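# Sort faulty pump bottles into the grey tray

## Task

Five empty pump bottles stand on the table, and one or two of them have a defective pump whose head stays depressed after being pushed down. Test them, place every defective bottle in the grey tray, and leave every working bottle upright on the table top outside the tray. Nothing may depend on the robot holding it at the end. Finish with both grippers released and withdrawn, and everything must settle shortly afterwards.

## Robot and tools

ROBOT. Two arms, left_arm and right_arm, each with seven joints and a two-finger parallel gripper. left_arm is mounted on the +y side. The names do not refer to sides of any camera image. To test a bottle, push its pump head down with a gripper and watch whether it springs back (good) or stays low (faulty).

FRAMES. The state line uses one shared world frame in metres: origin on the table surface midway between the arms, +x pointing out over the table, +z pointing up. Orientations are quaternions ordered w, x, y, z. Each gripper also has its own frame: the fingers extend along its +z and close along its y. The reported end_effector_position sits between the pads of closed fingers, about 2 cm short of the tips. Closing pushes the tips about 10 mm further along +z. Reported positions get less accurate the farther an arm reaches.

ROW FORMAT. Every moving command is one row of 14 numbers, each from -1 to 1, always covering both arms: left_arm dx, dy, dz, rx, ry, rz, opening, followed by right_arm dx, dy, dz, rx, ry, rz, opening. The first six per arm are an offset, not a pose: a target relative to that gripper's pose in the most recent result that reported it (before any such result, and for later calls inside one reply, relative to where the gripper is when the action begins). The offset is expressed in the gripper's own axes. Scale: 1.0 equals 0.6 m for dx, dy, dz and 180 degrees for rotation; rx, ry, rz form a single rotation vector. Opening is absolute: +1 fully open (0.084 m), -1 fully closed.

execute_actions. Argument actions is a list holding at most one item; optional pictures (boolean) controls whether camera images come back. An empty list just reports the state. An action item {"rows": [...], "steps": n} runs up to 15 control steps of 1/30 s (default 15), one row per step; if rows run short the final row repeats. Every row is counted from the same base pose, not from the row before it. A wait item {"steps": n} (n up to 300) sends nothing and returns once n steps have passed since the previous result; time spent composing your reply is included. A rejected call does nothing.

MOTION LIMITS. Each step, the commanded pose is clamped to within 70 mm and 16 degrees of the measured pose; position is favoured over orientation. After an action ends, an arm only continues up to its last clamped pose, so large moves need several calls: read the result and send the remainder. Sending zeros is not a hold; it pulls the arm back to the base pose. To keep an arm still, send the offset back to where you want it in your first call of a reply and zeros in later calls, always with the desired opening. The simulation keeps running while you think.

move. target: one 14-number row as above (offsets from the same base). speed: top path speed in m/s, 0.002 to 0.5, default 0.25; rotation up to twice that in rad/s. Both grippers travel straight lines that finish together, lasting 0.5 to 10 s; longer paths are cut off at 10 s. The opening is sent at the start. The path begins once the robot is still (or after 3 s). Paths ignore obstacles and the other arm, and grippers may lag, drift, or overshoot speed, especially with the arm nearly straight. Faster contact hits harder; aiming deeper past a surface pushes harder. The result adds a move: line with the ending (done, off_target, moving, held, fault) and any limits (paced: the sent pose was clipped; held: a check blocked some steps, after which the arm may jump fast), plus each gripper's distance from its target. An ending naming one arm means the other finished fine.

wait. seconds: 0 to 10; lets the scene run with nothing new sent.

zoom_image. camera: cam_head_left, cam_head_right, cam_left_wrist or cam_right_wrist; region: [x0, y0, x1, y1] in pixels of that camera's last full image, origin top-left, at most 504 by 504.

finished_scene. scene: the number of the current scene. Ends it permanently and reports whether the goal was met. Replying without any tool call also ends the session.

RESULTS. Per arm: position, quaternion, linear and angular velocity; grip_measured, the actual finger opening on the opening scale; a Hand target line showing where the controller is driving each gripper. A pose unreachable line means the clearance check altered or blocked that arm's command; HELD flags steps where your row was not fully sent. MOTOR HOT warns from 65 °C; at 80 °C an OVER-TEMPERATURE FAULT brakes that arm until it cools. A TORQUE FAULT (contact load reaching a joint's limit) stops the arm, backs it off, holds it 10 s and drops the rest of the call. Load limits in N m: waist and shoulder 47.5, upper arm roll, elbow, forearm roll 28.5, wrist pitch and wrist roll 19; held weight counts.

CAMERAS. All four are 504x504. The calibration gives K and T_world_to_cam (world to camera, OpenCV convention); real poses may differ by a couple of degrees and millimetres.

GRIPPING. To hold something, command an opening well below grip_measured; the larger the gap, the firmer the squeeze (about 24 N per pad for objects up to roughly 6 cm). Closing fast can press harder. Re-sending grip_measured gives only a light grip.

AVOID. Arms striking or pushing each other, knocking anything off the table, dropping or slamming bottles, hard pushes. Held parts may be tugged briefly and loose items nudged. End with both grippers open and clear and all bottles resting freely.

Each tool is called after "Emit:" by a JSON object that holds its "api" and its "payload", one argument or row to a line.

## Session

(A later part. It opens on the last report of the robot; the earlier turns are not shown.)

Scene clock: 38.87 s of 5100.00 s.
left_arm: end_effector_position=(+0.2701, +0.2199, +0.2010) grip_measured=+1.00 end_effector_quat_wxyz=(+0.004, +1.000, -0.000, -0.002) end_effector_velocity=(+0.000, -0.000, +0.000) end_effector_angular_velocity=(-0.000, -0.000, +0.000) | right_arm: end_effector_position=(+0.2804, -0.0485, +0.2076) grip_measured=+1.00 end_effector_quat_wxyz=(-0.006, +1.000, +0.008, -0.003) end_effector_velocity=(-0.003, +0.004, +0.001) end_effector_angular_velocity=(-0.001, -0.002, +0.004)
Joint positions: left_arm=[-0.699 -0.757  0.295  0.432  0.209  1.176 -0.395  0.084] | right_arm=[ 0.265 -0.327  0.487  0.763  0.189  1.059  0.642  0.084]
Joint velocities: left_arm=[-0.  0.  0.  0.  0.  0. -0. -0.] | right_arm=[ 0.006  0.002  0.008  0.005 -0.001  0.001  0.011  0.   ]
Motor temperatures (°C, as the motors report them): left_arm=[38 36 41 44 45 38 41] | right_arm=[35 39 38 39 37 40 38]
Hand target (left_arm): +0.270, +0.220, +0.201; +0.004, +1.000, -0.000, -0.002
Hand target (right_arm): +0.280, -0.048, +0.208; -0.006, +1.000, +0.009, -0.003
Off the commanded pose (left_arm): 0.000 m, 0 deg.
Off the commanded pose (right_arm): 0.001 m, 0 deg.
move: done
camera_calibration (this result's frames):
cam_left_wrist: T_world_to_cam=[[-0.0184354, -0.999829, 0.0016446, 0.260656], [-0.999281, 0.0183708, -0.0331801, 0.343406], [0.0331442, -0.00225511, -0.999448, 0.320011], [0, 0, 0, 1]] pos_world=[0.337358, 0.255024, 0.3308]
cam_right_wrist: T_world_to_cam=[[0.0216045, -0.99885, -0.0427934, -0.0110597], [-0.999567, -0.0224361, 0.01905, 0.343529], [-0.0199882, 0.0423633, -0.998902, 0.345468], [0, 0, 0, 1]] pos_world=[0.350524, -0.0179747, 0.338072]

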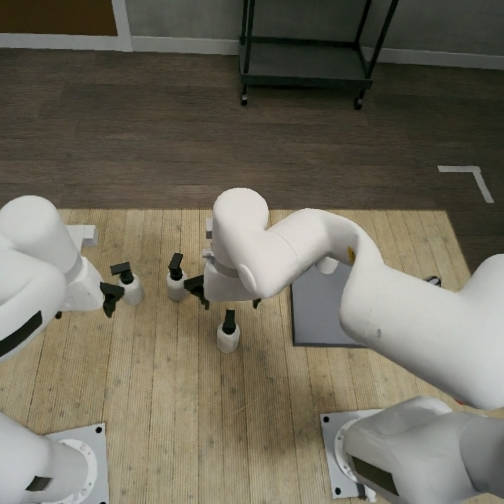

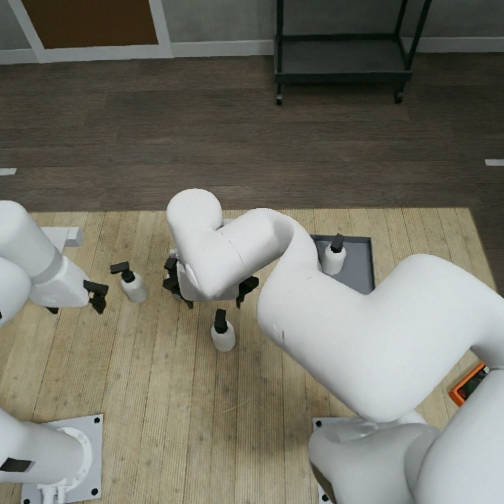

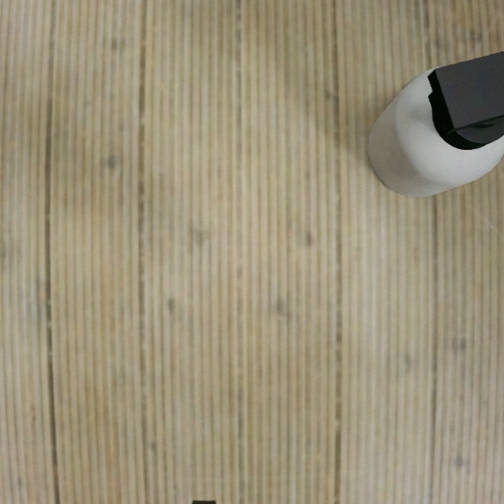

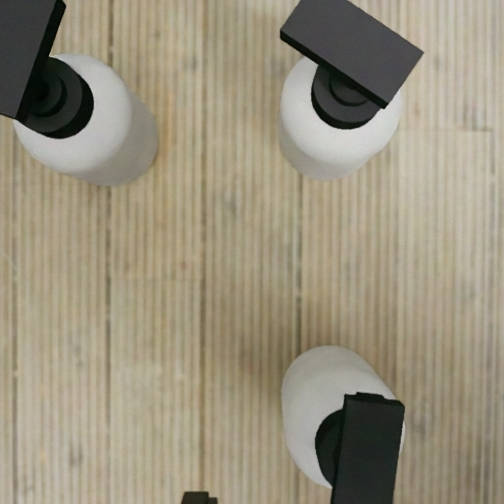

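Emit:
{"api": "move", "payload": {
  "target": [0,0,0,0,0,0,1, 0,0.004,0.215,0,0,0,1],
  "speed": 0.1
}}

Emit:
{"api": "move", "payload": {
  "target": [0,0,0,0,0,0,1, 0,0,0,0,0,0,-0.3]
}}

Emit:
{"api": "move", "payload": {
  "target": [0,0,0,0,0,0,1, 0,0,-0.12,0,0,0,-0.3],
  "speed": 0.12
}}

Emit:
{"api": "move", "payload": {
  "target": [0,0,0,0,0,0,1, 0.1,0.45,0,0,0,0,-0.3]
}}

Emit:
{"api": "move", "payload": {
  "target": [0,0,0,0,0,0,1, 0,0,0.104,0,0,0,-0.3],
  "speed": 0.08
}}

Emit:
{"api": "move", "payload": {
  "target": [0,0,0,0,0,0,1, 0,0,0,0,0,0,1]
}}

Emit:
{"api": "move", "payload": {
  "target": [0,0,0,0,0,0,1, 0,0,-0.25,0,0,0,1]
}}

Scene clock: 42.80 s of 5100.00 s.
left_arm: end_effector_position=(+0.2701, +0.2199, +0.2010) grip_measured=+1.00 end_effector_quat_wxyz=(+0.004, +1.000, -0.000, -0.002) end_effector_velocity=(-0.001, +0.000, -0.001) end_effector_angular_velocity=(+0.000, +0.002, +0.000) | right_arm: end_effector_position=(+0.2796, -0.0492, +0.0787) grip_measured=+1.00 end_effector_quat_wxyz=(-0.007, +1.000, +0.008, -0.003) end_effector_velocity=(-0.001, -0.000, -0.002) end_effector_angular_velocity=(-0.002, +0.001, +0.001)
Joint positions: left_arm=[-0.699 -0.757  0.295  0.432  0.209  1.176 -0.395  0.084] | right_arm=[ 0.239 -0.058  0.557  0.576  0.075  0.621  0.74   0.084]
Joint velocities: left_arm=[-0.     0.     0.    -0.002 -0.     0.    -0.001  0.   ] | right_arm=[ 0.001  0.004  0.    -0.003 -0.004 -0.004  0.004 -0.   ]
Motor temperatures (°C, as the motors report them): left_arm=[38 36 41 44 45 38 41] | right_arm=[35 39 38 39 37 40 38]
Hand target (left_arm): +0.270, +0.220, +0.201; +0.004, +1.000, -0.000, -0.002
Hand target (right_arm): +0.279, -0.049, +0.078; -0.006, +1.000, +0.008, -0.003
Off the commanded pose (left_arm): 0.000 m, 0 deg.
Off the commanded pose (right_arm): 0.000 m, 0 deg.
move: done
camera_calibration (this result's frames):
cam_left_wrist: T_world_to_cam=[[-0.0184355, -0.999829, 0.00164462, 0.260656], [-0.999281, 0.0183708, -0.0331805, 0.343406], [0.0331446, -0.00225513, -0.999448, 0.320011], [0, 0, 0, 1]] pos_world=[0.337358, 0.255024, 0.3308]
cam_right_wrist: T_world_to_cam=[[0.0213497, -0.998834, -0.0433041, -0.0172177], [-0.999584, -0.0221665, 0.0184702, 0.345271], [-0.0194086, 0.0428918, -0.998891, 0.216613], [0, 0, 0, 1]] pos_world=[0.349699, -0.0188351, 0.20925]

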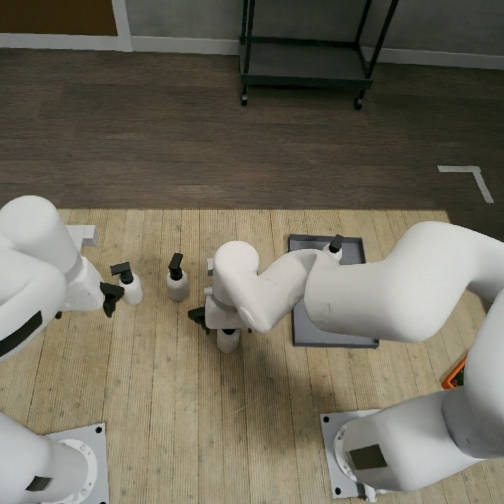

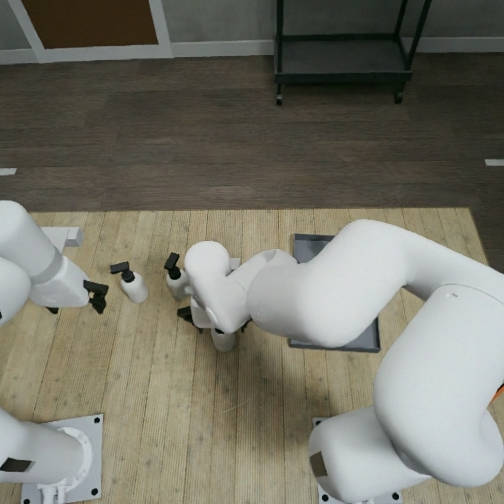

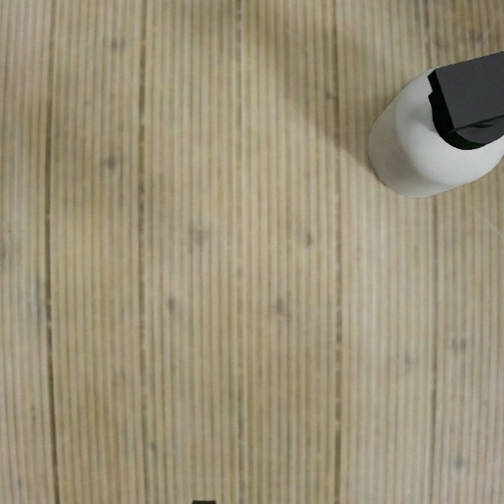

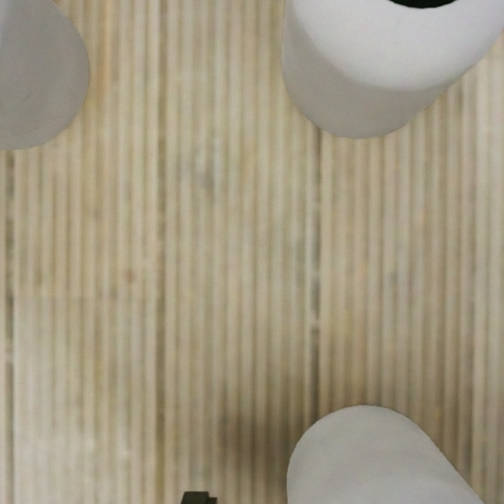

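Scene clock: 43.30 s of 5100.00 s.
left_arm: end_effector_position=(+0.2701, +0.2199, +0.2010) grip_measured=+1.00 end_effector_quat_wxyz=(+0.004, +1.000, -0.000, -0.002) end_effector_velocity=(+0.000, +0.000, +0.000) end_effector_angular_velocity=(-0.000, -0.001, -0.001) | right_arm: end_effector_position=(+0.2799, -0.0491, +0.0789) grip_measured=+0.11 end_effector_quat_wxyz=(-0.007, +1.000, +0.008, -0.003) end_effector_velocity=(-0.001, -0.000, -0.001) end_effector_angular_velocity=(-0.001, +0.001, +0.001)
Joint positions: left_arm=[-0.699 -0.757  0.295  0.432  0.209  1.176 -0.395  0.084] | right_arm=[ 0.239 -0.058  0.557  0.576  0.075  0.621  0.74   0.049]
Joint velocities: left_arm=[ 0.    -0.    -0.     0.     0.    -0.     0.001 -0.   ] | right_arm=[ 0.     0.    -0.    -0.001  0.     0.    -0.001  0.   ]
Motor temperatures (°C, as the motors report them): left_arm=[38 36 41 44 45 38 41] | right_arm=[35 39 38 39 37 40 38]
Hand target (left_arm): +0.270, +0.220, +0.201; +0.004, +1.000, -0.000, -0.002
Hand target (right_arm): +0.280, -0.049, +0.079; -0.007, +1.000, +0.008, -0.003
Off the commanded pose (left_arm): 0.000 m, 0 deg.
Off the commanded pose (right_arm): 0.000 m, 0 deg.
move: done
camera_calibration (this result's frames):
cam_left_wrist: T_world_to_cam=[[-0.0184352, -0.999829, 0.00164478, 0.260656], [-0.999281, 0.0183705, -0.0331805, 0.343406], [0.0331446, -0.00225528, -0.999448, 0.320011], [0, 0, 0, 1]] pos_world=[0.337358, 0.255024, 0.3308]
cam_right_wrist: T_world_to_cam=[[0.021336, -0.998813, -0.0437834, -0.0169882], [-0.999597, -0.0221327, 0.0177923, 0.345561], [-0.0187402, 0.0433861, -0.998883, 0.216692], [0, 0, 0, 1]] pos_world=[0.349845, -0.0187213, 0.209557]

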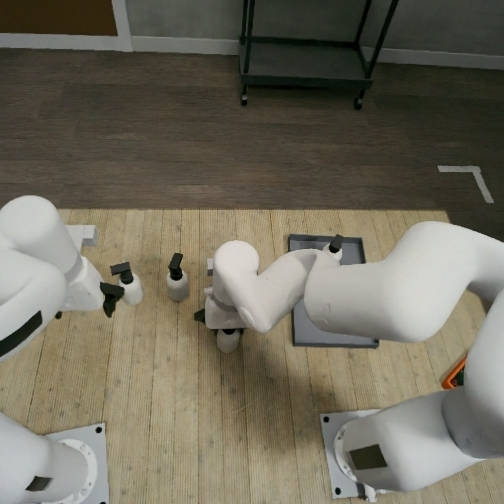

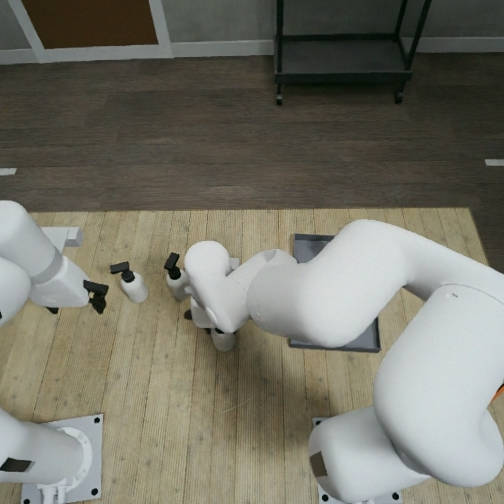

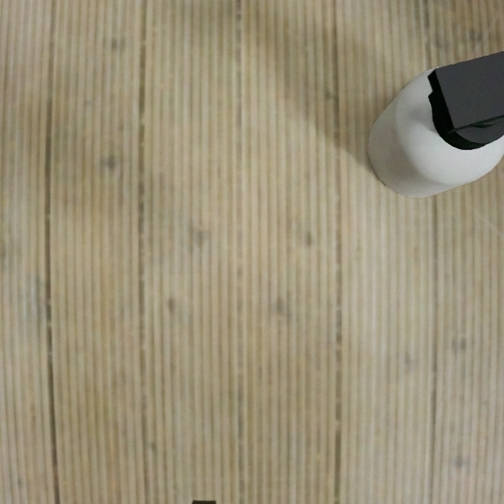

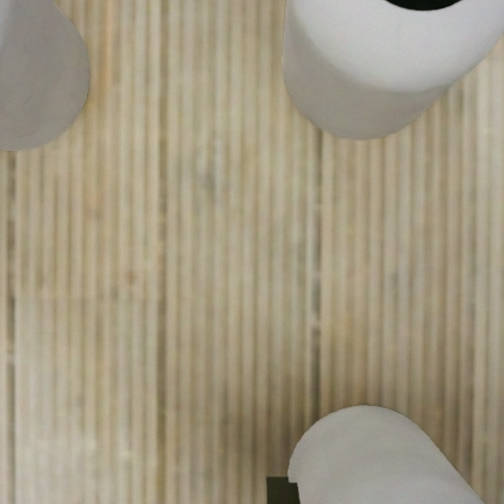

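Scene clock: 44.30 s of 5100.00 s.
left_arm: end_effector_position=(+0.2701, +0.2199, +0.2010) grip_measured=+1.00 end_effector_quat_wxyz=(+0.004, +1.000, -0.000, -0.002) end_effector_velocity=(+0.000, -0.000, +0.000) end_effector_angular_velocity=(-0.001, -0.000, +0.001) | right_arm: end_effector_position=(+0.2801, -0.0501, +0.1506) grip_measured=+0.11 end_effector_quat_wxyz=(-0.006, +1.000, +0.008, -0.003) end_effector_velocity=(+0.001, +0.002, +0.003) end_effector_angular_velocity=(+0.003, -0.004, +0.003)
Joint positions: left_arm=[-0.699 -0.757  0.295  0.432  0.209  1.176 -0.395  0.084] | right_arm=[ 0.256 -0.244  0.522  0.658  0.175  0.873  0.657  0.049]
Joint velocities: left_arm=[-0.    -0.     0.     0.    -0.    -0.    -0.001  0.   ] | right_arm=[ 0.002 -0.003 -0.001  0.005  0.001  0.003 -0.002 -0.   ]
Motor temperatures (°C, as the motors report them): left_arm=[38 36 41 44 45 38 41] | right_arm=[35 39 38 39 37 40 38]
Hand target (left_arm): +0.270, +0.220, +0.201; +0.004, +1.000, -0.000, -0.002
Hand target (right_arm): +0.280, -0.050, +0.151; -0.007, +1.000, +0.008, -0.003
Off the commanded pose (left_arm): 0.000 m, 0 deg.
Off the commanded pose (right_arm): 0.000 m, 0 deg.
move: done
camera_calibration (this result's frames):
cam_left_wrist: T_world_to_cam=[[-0.0184353, -0.999829, 0.00164487, 0.260656], [-0.999281, 0.0183706, -0.0331804, 0.343406], [0.0331445, -0.00225538, -0.999448, 0.320011], [0, 0, 0, 1]] pos_world=[0.337358, 0.255024, 0.3308]
cam_right_wrist: T_world_to_cam=[[0.0215277, -0.998833, -0.0432361, -0.0150319], [-0.999577, -0.0223488, 0.0185982, 0.344364], [-0.0195428, 0.0428175, -0.998892, 0.288548], [0, 0, 0, 1]] pos_world=[0.350181, -0.0196731, 0.281173]

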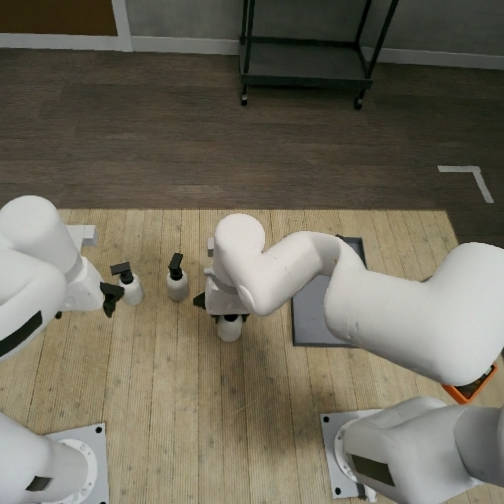

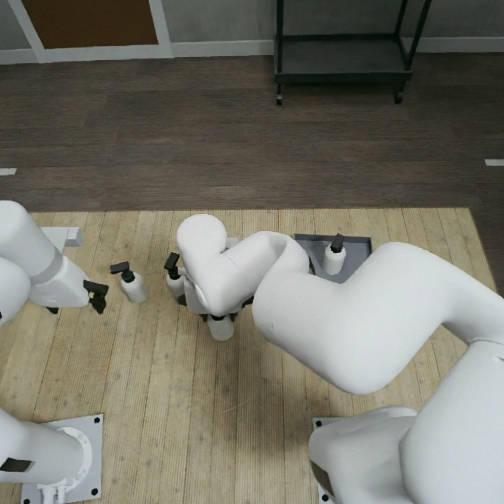

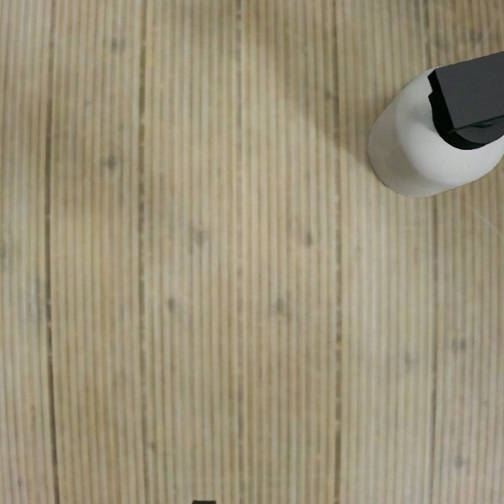

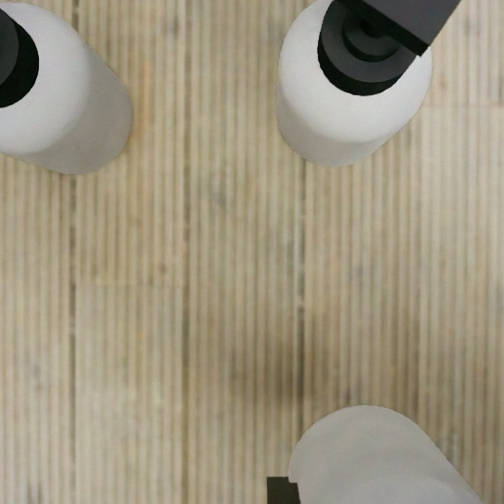

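Scene clock: 45.87 s of 5100.00 s.
left_arm: end_effector_position=(+0.2701, +0.2199, +0.2010) grip_measured=+1.00 end_effector_quat_wxyz=(+0.004, +1.000, -0.000, -0.002) end_effector_velocity=(+0.000, -0.000, +0.000) end_effector_angular_velocity=(+0.000, -0.001, +0.000) | right_arm: end_effector_position=(+0.3447, -0.3195, +0.1473) grip_measured=+0.11 end_effector_quat_wxyz=(-0.005, +1.000, +0.009, -0.003) end_effector_velocity=(+0.001, -0.003, +0.001) end_effector_angular_velocity=(+0.001, -0.002, -0.005)
Joint positions: left_arm=[-0.699 -0.757  0.295  0.432  0.209  1.176 -0.395  0.084] | right_arm=[-0.049 -0.395  0.039  0.485  0.034  0.885 -0.029  0.049]
Joint velocities: left_arm=[-0.     0.    -0.     0.001  0.    -0.    -0.     0.   ] | right_arm=[-0.006  0.002 -0.005  0.003 -0.001 -0.001 -0.005  0.   ]
Motor temperatures (°C, as the motors report them): left_arm=[38 36 41 44 45 38 41] | right_arm=[35 39 38 39 37 40 38]
Hand target (left_arm): +0.270, +0.220, +0.201; +0.004, +1.000, -0.000, -0.002
Hand target (right_arm): +0.345, -0.320, +0.147; -0.006, +1.000, +0.008, -0.003
Off the commanded pose (left_arm): 0.000 m, 0 deg.
Off the commanded pose (right_arm): 0.001 m, 0 deg.
move: done
camera_calibration (this result's frames):
cam_left_wrist: T_world_to_cam=[[-0.0184352, -0.999829, 0.00164489, 0.260656], [-0.999281, 0.0183705, -0.0331804, 0.343406], [0.0331445, -0.00225539, -0.999448, 0.320011], [0, 0, 0, 1]] pos_world=[0.337358, 0.255024, 0.3308]
cam_right_wrist: T_world_to_cam=[[0.0225989, -0.998897, -0.0411578, -0.286323], [-0.999572, -0.0233411, 0.0176405, 0.40283], [-0.0185817, 0.0407416, -0.998997, 0.297021], [0, 0, 0, 1]] pos_world=[0.414647, -0.288706, 0.277833]

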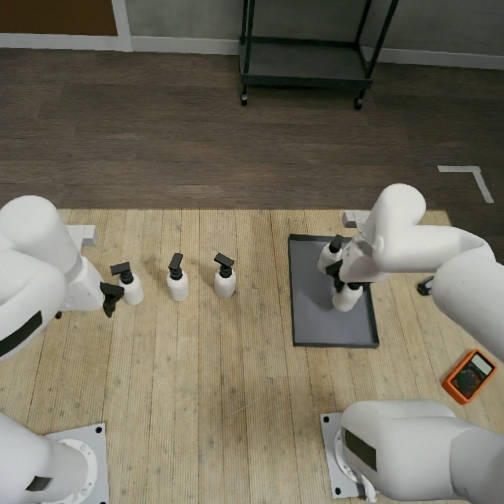

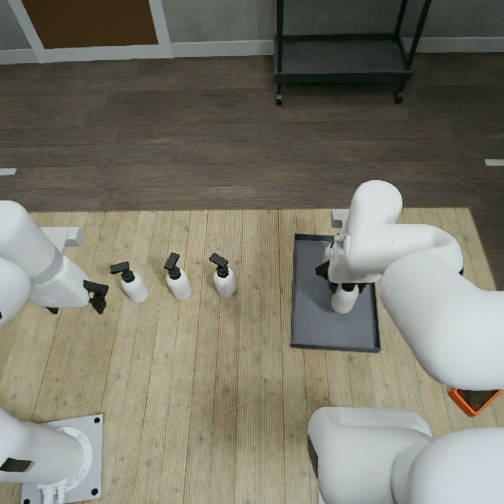

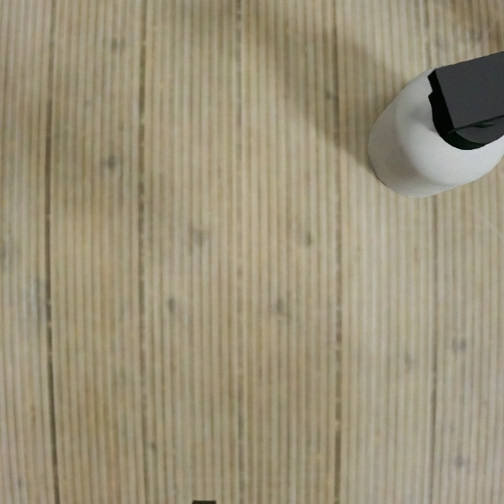

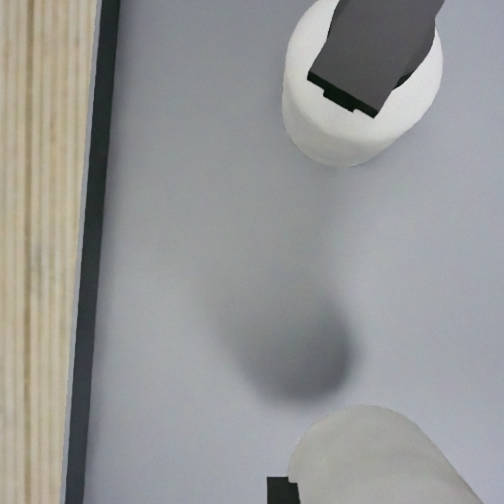

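Scene clock: 47.00 s of 5100.00 s.
left_arm: end_effector_position=(+0.2701, +0.2199, +0.2010) grip_measured=+1.00 end_effector_quat_wxyz=(+0.004, +1.000, -0.000, -0.002) end_effector_velocity=(+0.000, +0.000, +0.000) end_effector_angular_velocity=(-0.001, +0.000, +0.002) | right_arm: end_effector_position=(+0.3446, -0.3189, +0.0851) grip_measured=+0.11 end_effector_quat_wxyz=(-0.005, +1.000, +0.009, -0.002) end_effector_velocity=(+0.000, +0.000, -0.001) end_effector_angular_velocity=(-0.000, -0.002, -0.001)
Joint positions: left_arm=[-0.699 -0.757  0.295  0.432  0.209  1.176 -0.395  0.084] | right_arm=[-0.048 -0.242  0.044  0.403  0.035  0.649 -0.029  0.049]
Joint velocities: left_arm=[-0.    -0.     0.002  0.     0.     0.    -0.001 -0.   ] | right_arm=[ 0.     0.003 -0.    -0.001 -0.    -0.006  0.001 -0.   ]
Motor temperatures (°C, as the motors report them): left_arm=[38 36 41 44 45 38 41] | right_arm=[35 39 38 39 37 40 38]
Hand target (left_arm): +0.270, +0.220, +0.201; +0.004, +1.000, -0.000, -0.002
Hand target (right_arm): +0.344, -0.319, +0.085; -0.005, +1.000, +0.009, -0.003
Off the commanded pose (left_arm): 0.000 m, 0 deg.
Off the commanded pose (right_arm): 0.000 m, 0 deg.
move: done
camera_calibration (this result's frames):
cam_left_wrist: T_world_to_cam=[[-0.0184352, -0.999829, 0.00164488, 0.260656], [-0.999281, 0.0183705, -0.0331804, 0.343406], [0.0331445, -0.00225539, -0.999448, 0.320011], [0, 0, 0, 1]] pos_world=[0.337358, 0.255024, 0.3308]
cam_right_wrist: T_world_to_cam=[[0.0225442, -0.998906, -0.0409663, -0.28825], [-0.999586, -0.0232534, 0.0169173, 0.403859], [-0.0178514, 0.040568, -0.999017, 0.234568], [0, 0, 0, 1]] pos_world=[0.414378, -0.28806, 0.215697]

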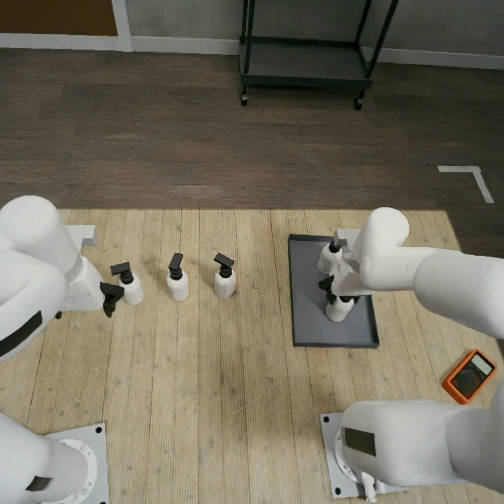

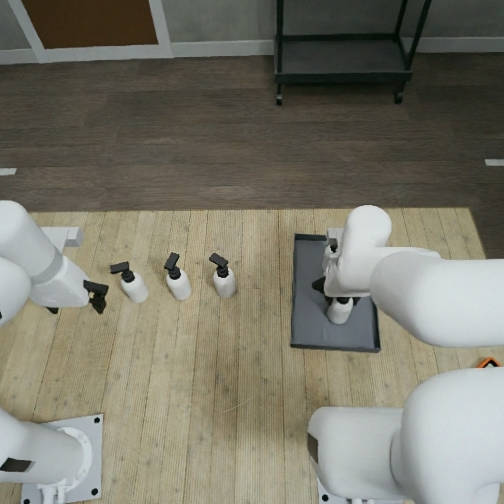

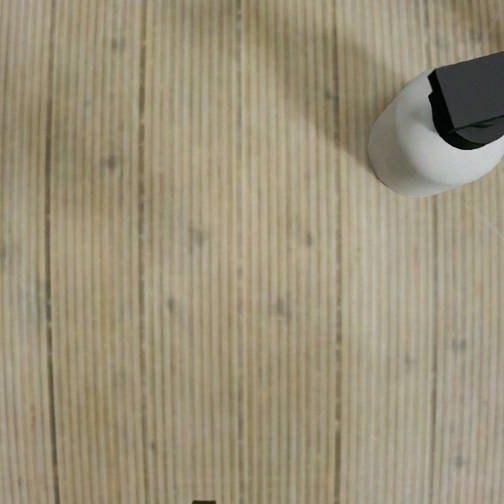

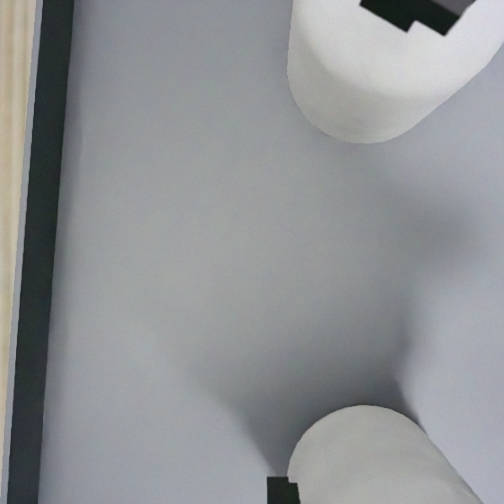

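Scene clock: 47.50 s of 5100.00 s.
left_arm: end_effector_position=(+0.2701, +0.2199, +0.2010) grip_measured=+1.00 end_effector_quat_wxyz=(+0.004, +1.000, -0.000, -0.002) end_effector_velocity=(+0.001, -0.000, +0.001) end_effector_angular_velocity=(-0.000, -0.002, -0.000) | right_arm: end_effector_position=(+0.3446, -0.3189, +0.0851) grip_measured=+1.00 end_effector_quat_wxyz=(-0.005, +1.000, +0.009, -0.002) end_effector_velocity=(-0.001, +0.000, -0.000) end_effector_angular_velocity=(-0.000, +0.001, +0.003)
Joint positions: left_arm=[-0.699 -0.757  0.295  0.432  0.209  1.176 -0.395  0.084] | right_arm=[-0.048 -0.242  0.044  0.403  0.035  0.649 -0.029  0.084]
Joint velocities: left_arm=[-0.     0.    -0.     0.002  0.    -0.    -0.    -0.   ] | right_arm=[ 0.001  0.     0.    -0.001 -0.    -0.    -0.001  0.   ]
Motor temperatures (°C, as the motors report them): left_arm=[38 36 41 44 45 38 41] | right_arm=[35 39 38 39 37 40 38]
Hand target (left_arm): +0.270, +0.220, +0.201; +0.004, +1.000, -0.000, -0.002
Hand target (right_arm): +0.345, -0.319, +0.085; -0.005, +1.000, +0.009, -0.002
Off the commanded pose (left_arm): 0.000 m, 0 deg.
Off the commanded pose (right_arm): 0.000 m, 0 deg.
move: done
camera_calibration (this result's frames):
cam_left_wrist: T_world_to_cam=[[-0.0184352, -0.999829, 0.00164499, 0.260656], [-0.999281, 0.0183705, -0.0331806, 0.343406], [0.0331447, -0.0022555, -0.999448, 0.320011], [0, 0, 0, 1]] pos_world=[0.337358, 0.255024, 0.3308]
cam_right_wrist: T_world_to_cam=[[0.022545, -0.998906, -0.0409649, -0.28825], [-0.999587, -0.0232527, 0.0168828, 0.40387], [-0.0178169, 0.0405673, -0.999018, 0.234568], [0, 0, 0, 1]] pos_world=[0.414381, -0.28806, 0.215711]

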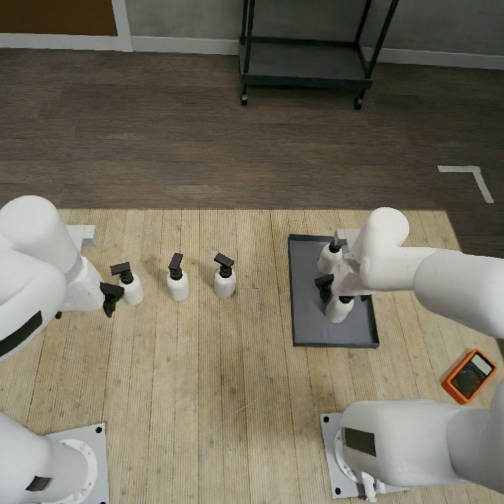

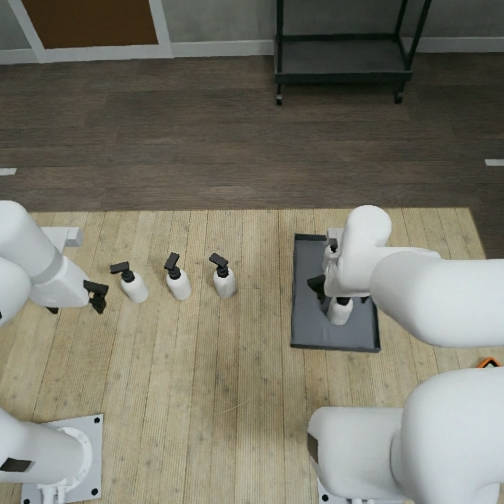

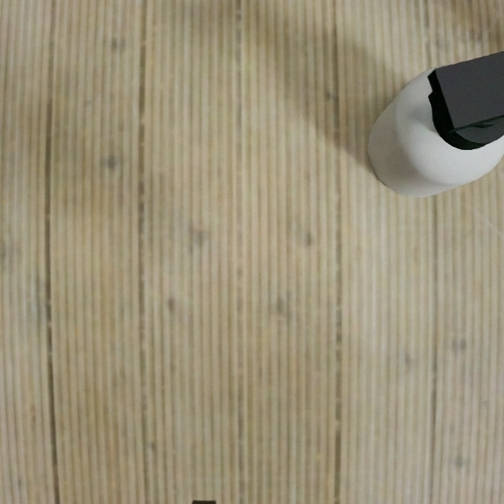

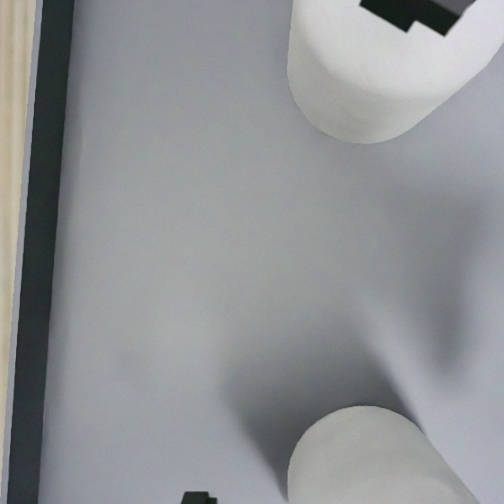

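Scene clock: 48.57 s of 5100.00 s.
left_arm: end_effector_position=(+0.2701, +0.2199, +0.2010) grip_measured=+1.00 end_effector_quat_wxyz=(+0.004, +1.000, -0.000, -0.002) end_effector_velocity=(+0.000, -0.000, +0.001) end_effector_angular_velocity=(-0.001, -0.001, -0.001) | right_arm: end_effector_position=(+0.3451, -0.3204, +0.2345) grip_measured=+1.00 end_effector_quat_wxyz=(-0.006, +1.000, +0.009, -0.003) end_effector_velocity=(+0.002, -0.000, +0.006) end_effector_angular_velocity=(+0.001, -0.011, +0.002)
Joint positions: left_arm=[-0.699 -0.757  0.295  0.432  0.209  1.176 -0.395  0.084] | right_arm=[-0.051 -0.506  0.033  0.664  0.029  1.176 -0.029  0.084]
Joint velocities: left_arm=[-0.     0.    -0.     0.002 -0.     0.     0.001 -0.   ] | right_arm=[-0.    -0.004 -0.001  0.011  0.     0.004 -0.003  0.   ]
Motor temperatures (°C, as the motors report them): left_arm=[38 36 41 44 45 38 41] | right_arm=[35 39 38 39 37 40 38]
Hand target (left_arm): +0.270, +0.220, +0.201; +0.004, +1.000, -0.000, -0.002
Hand target (right_arm): +0.345, -0.320, +0.235; -0.006, +1.000, +0.009, -0.002
Off the commanded pose (left_arm): 0.000 m, 0 deg.
Off the commanded pose (right_arm): 0.001 m, 0 deg.
move: done
camera_calibration (this result's frames):
cam_left_wrist: T_world_to_cam=[[-0.0184352, -0.999829, 0.00164502, 0.260656], [-0.999281, 0.0183705, -0.0331806, 0.343406], [0.0331447, -0.00225553, -0.999448, 0.320011], [0, 0, 0, 1]] pos_world=[0.337358, 0.255024, 0.3308]
cam_right_wrist: T_world_to_cam=[[0.0226055, -0.998891, -0.0412914, -0.283655], [-0.999553, -0.0233903, 0.0186231, 0.401373], [-0.0195682, 0.0408519, -0.998974, 0.384587], [0, 0, 0, 1]] pos_world=[0.415131, -0.289664, 0.365005]

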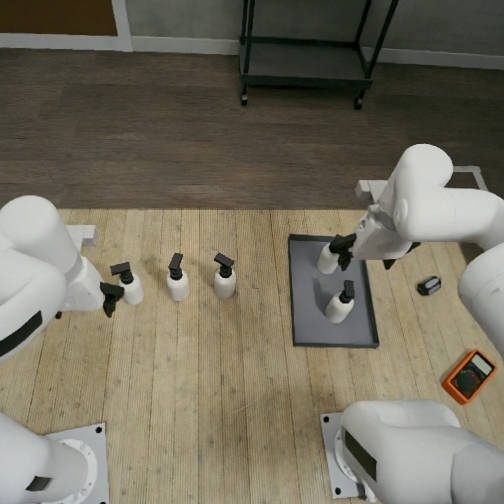

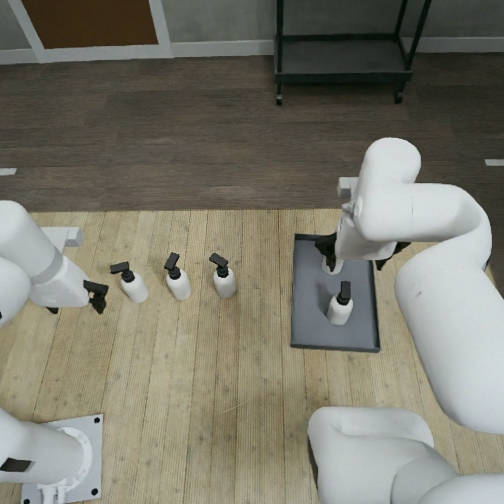

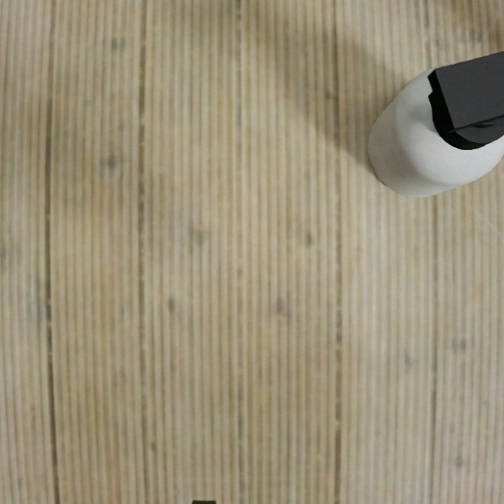

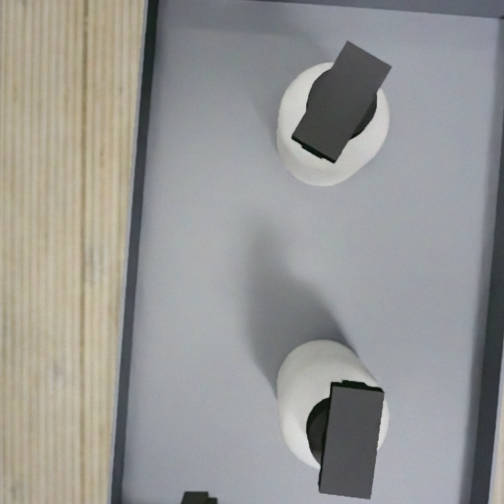

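Emit:
{"api": "finished_scene", "payload": {
  "scene": 2
}}

The scene is finished: the task was done.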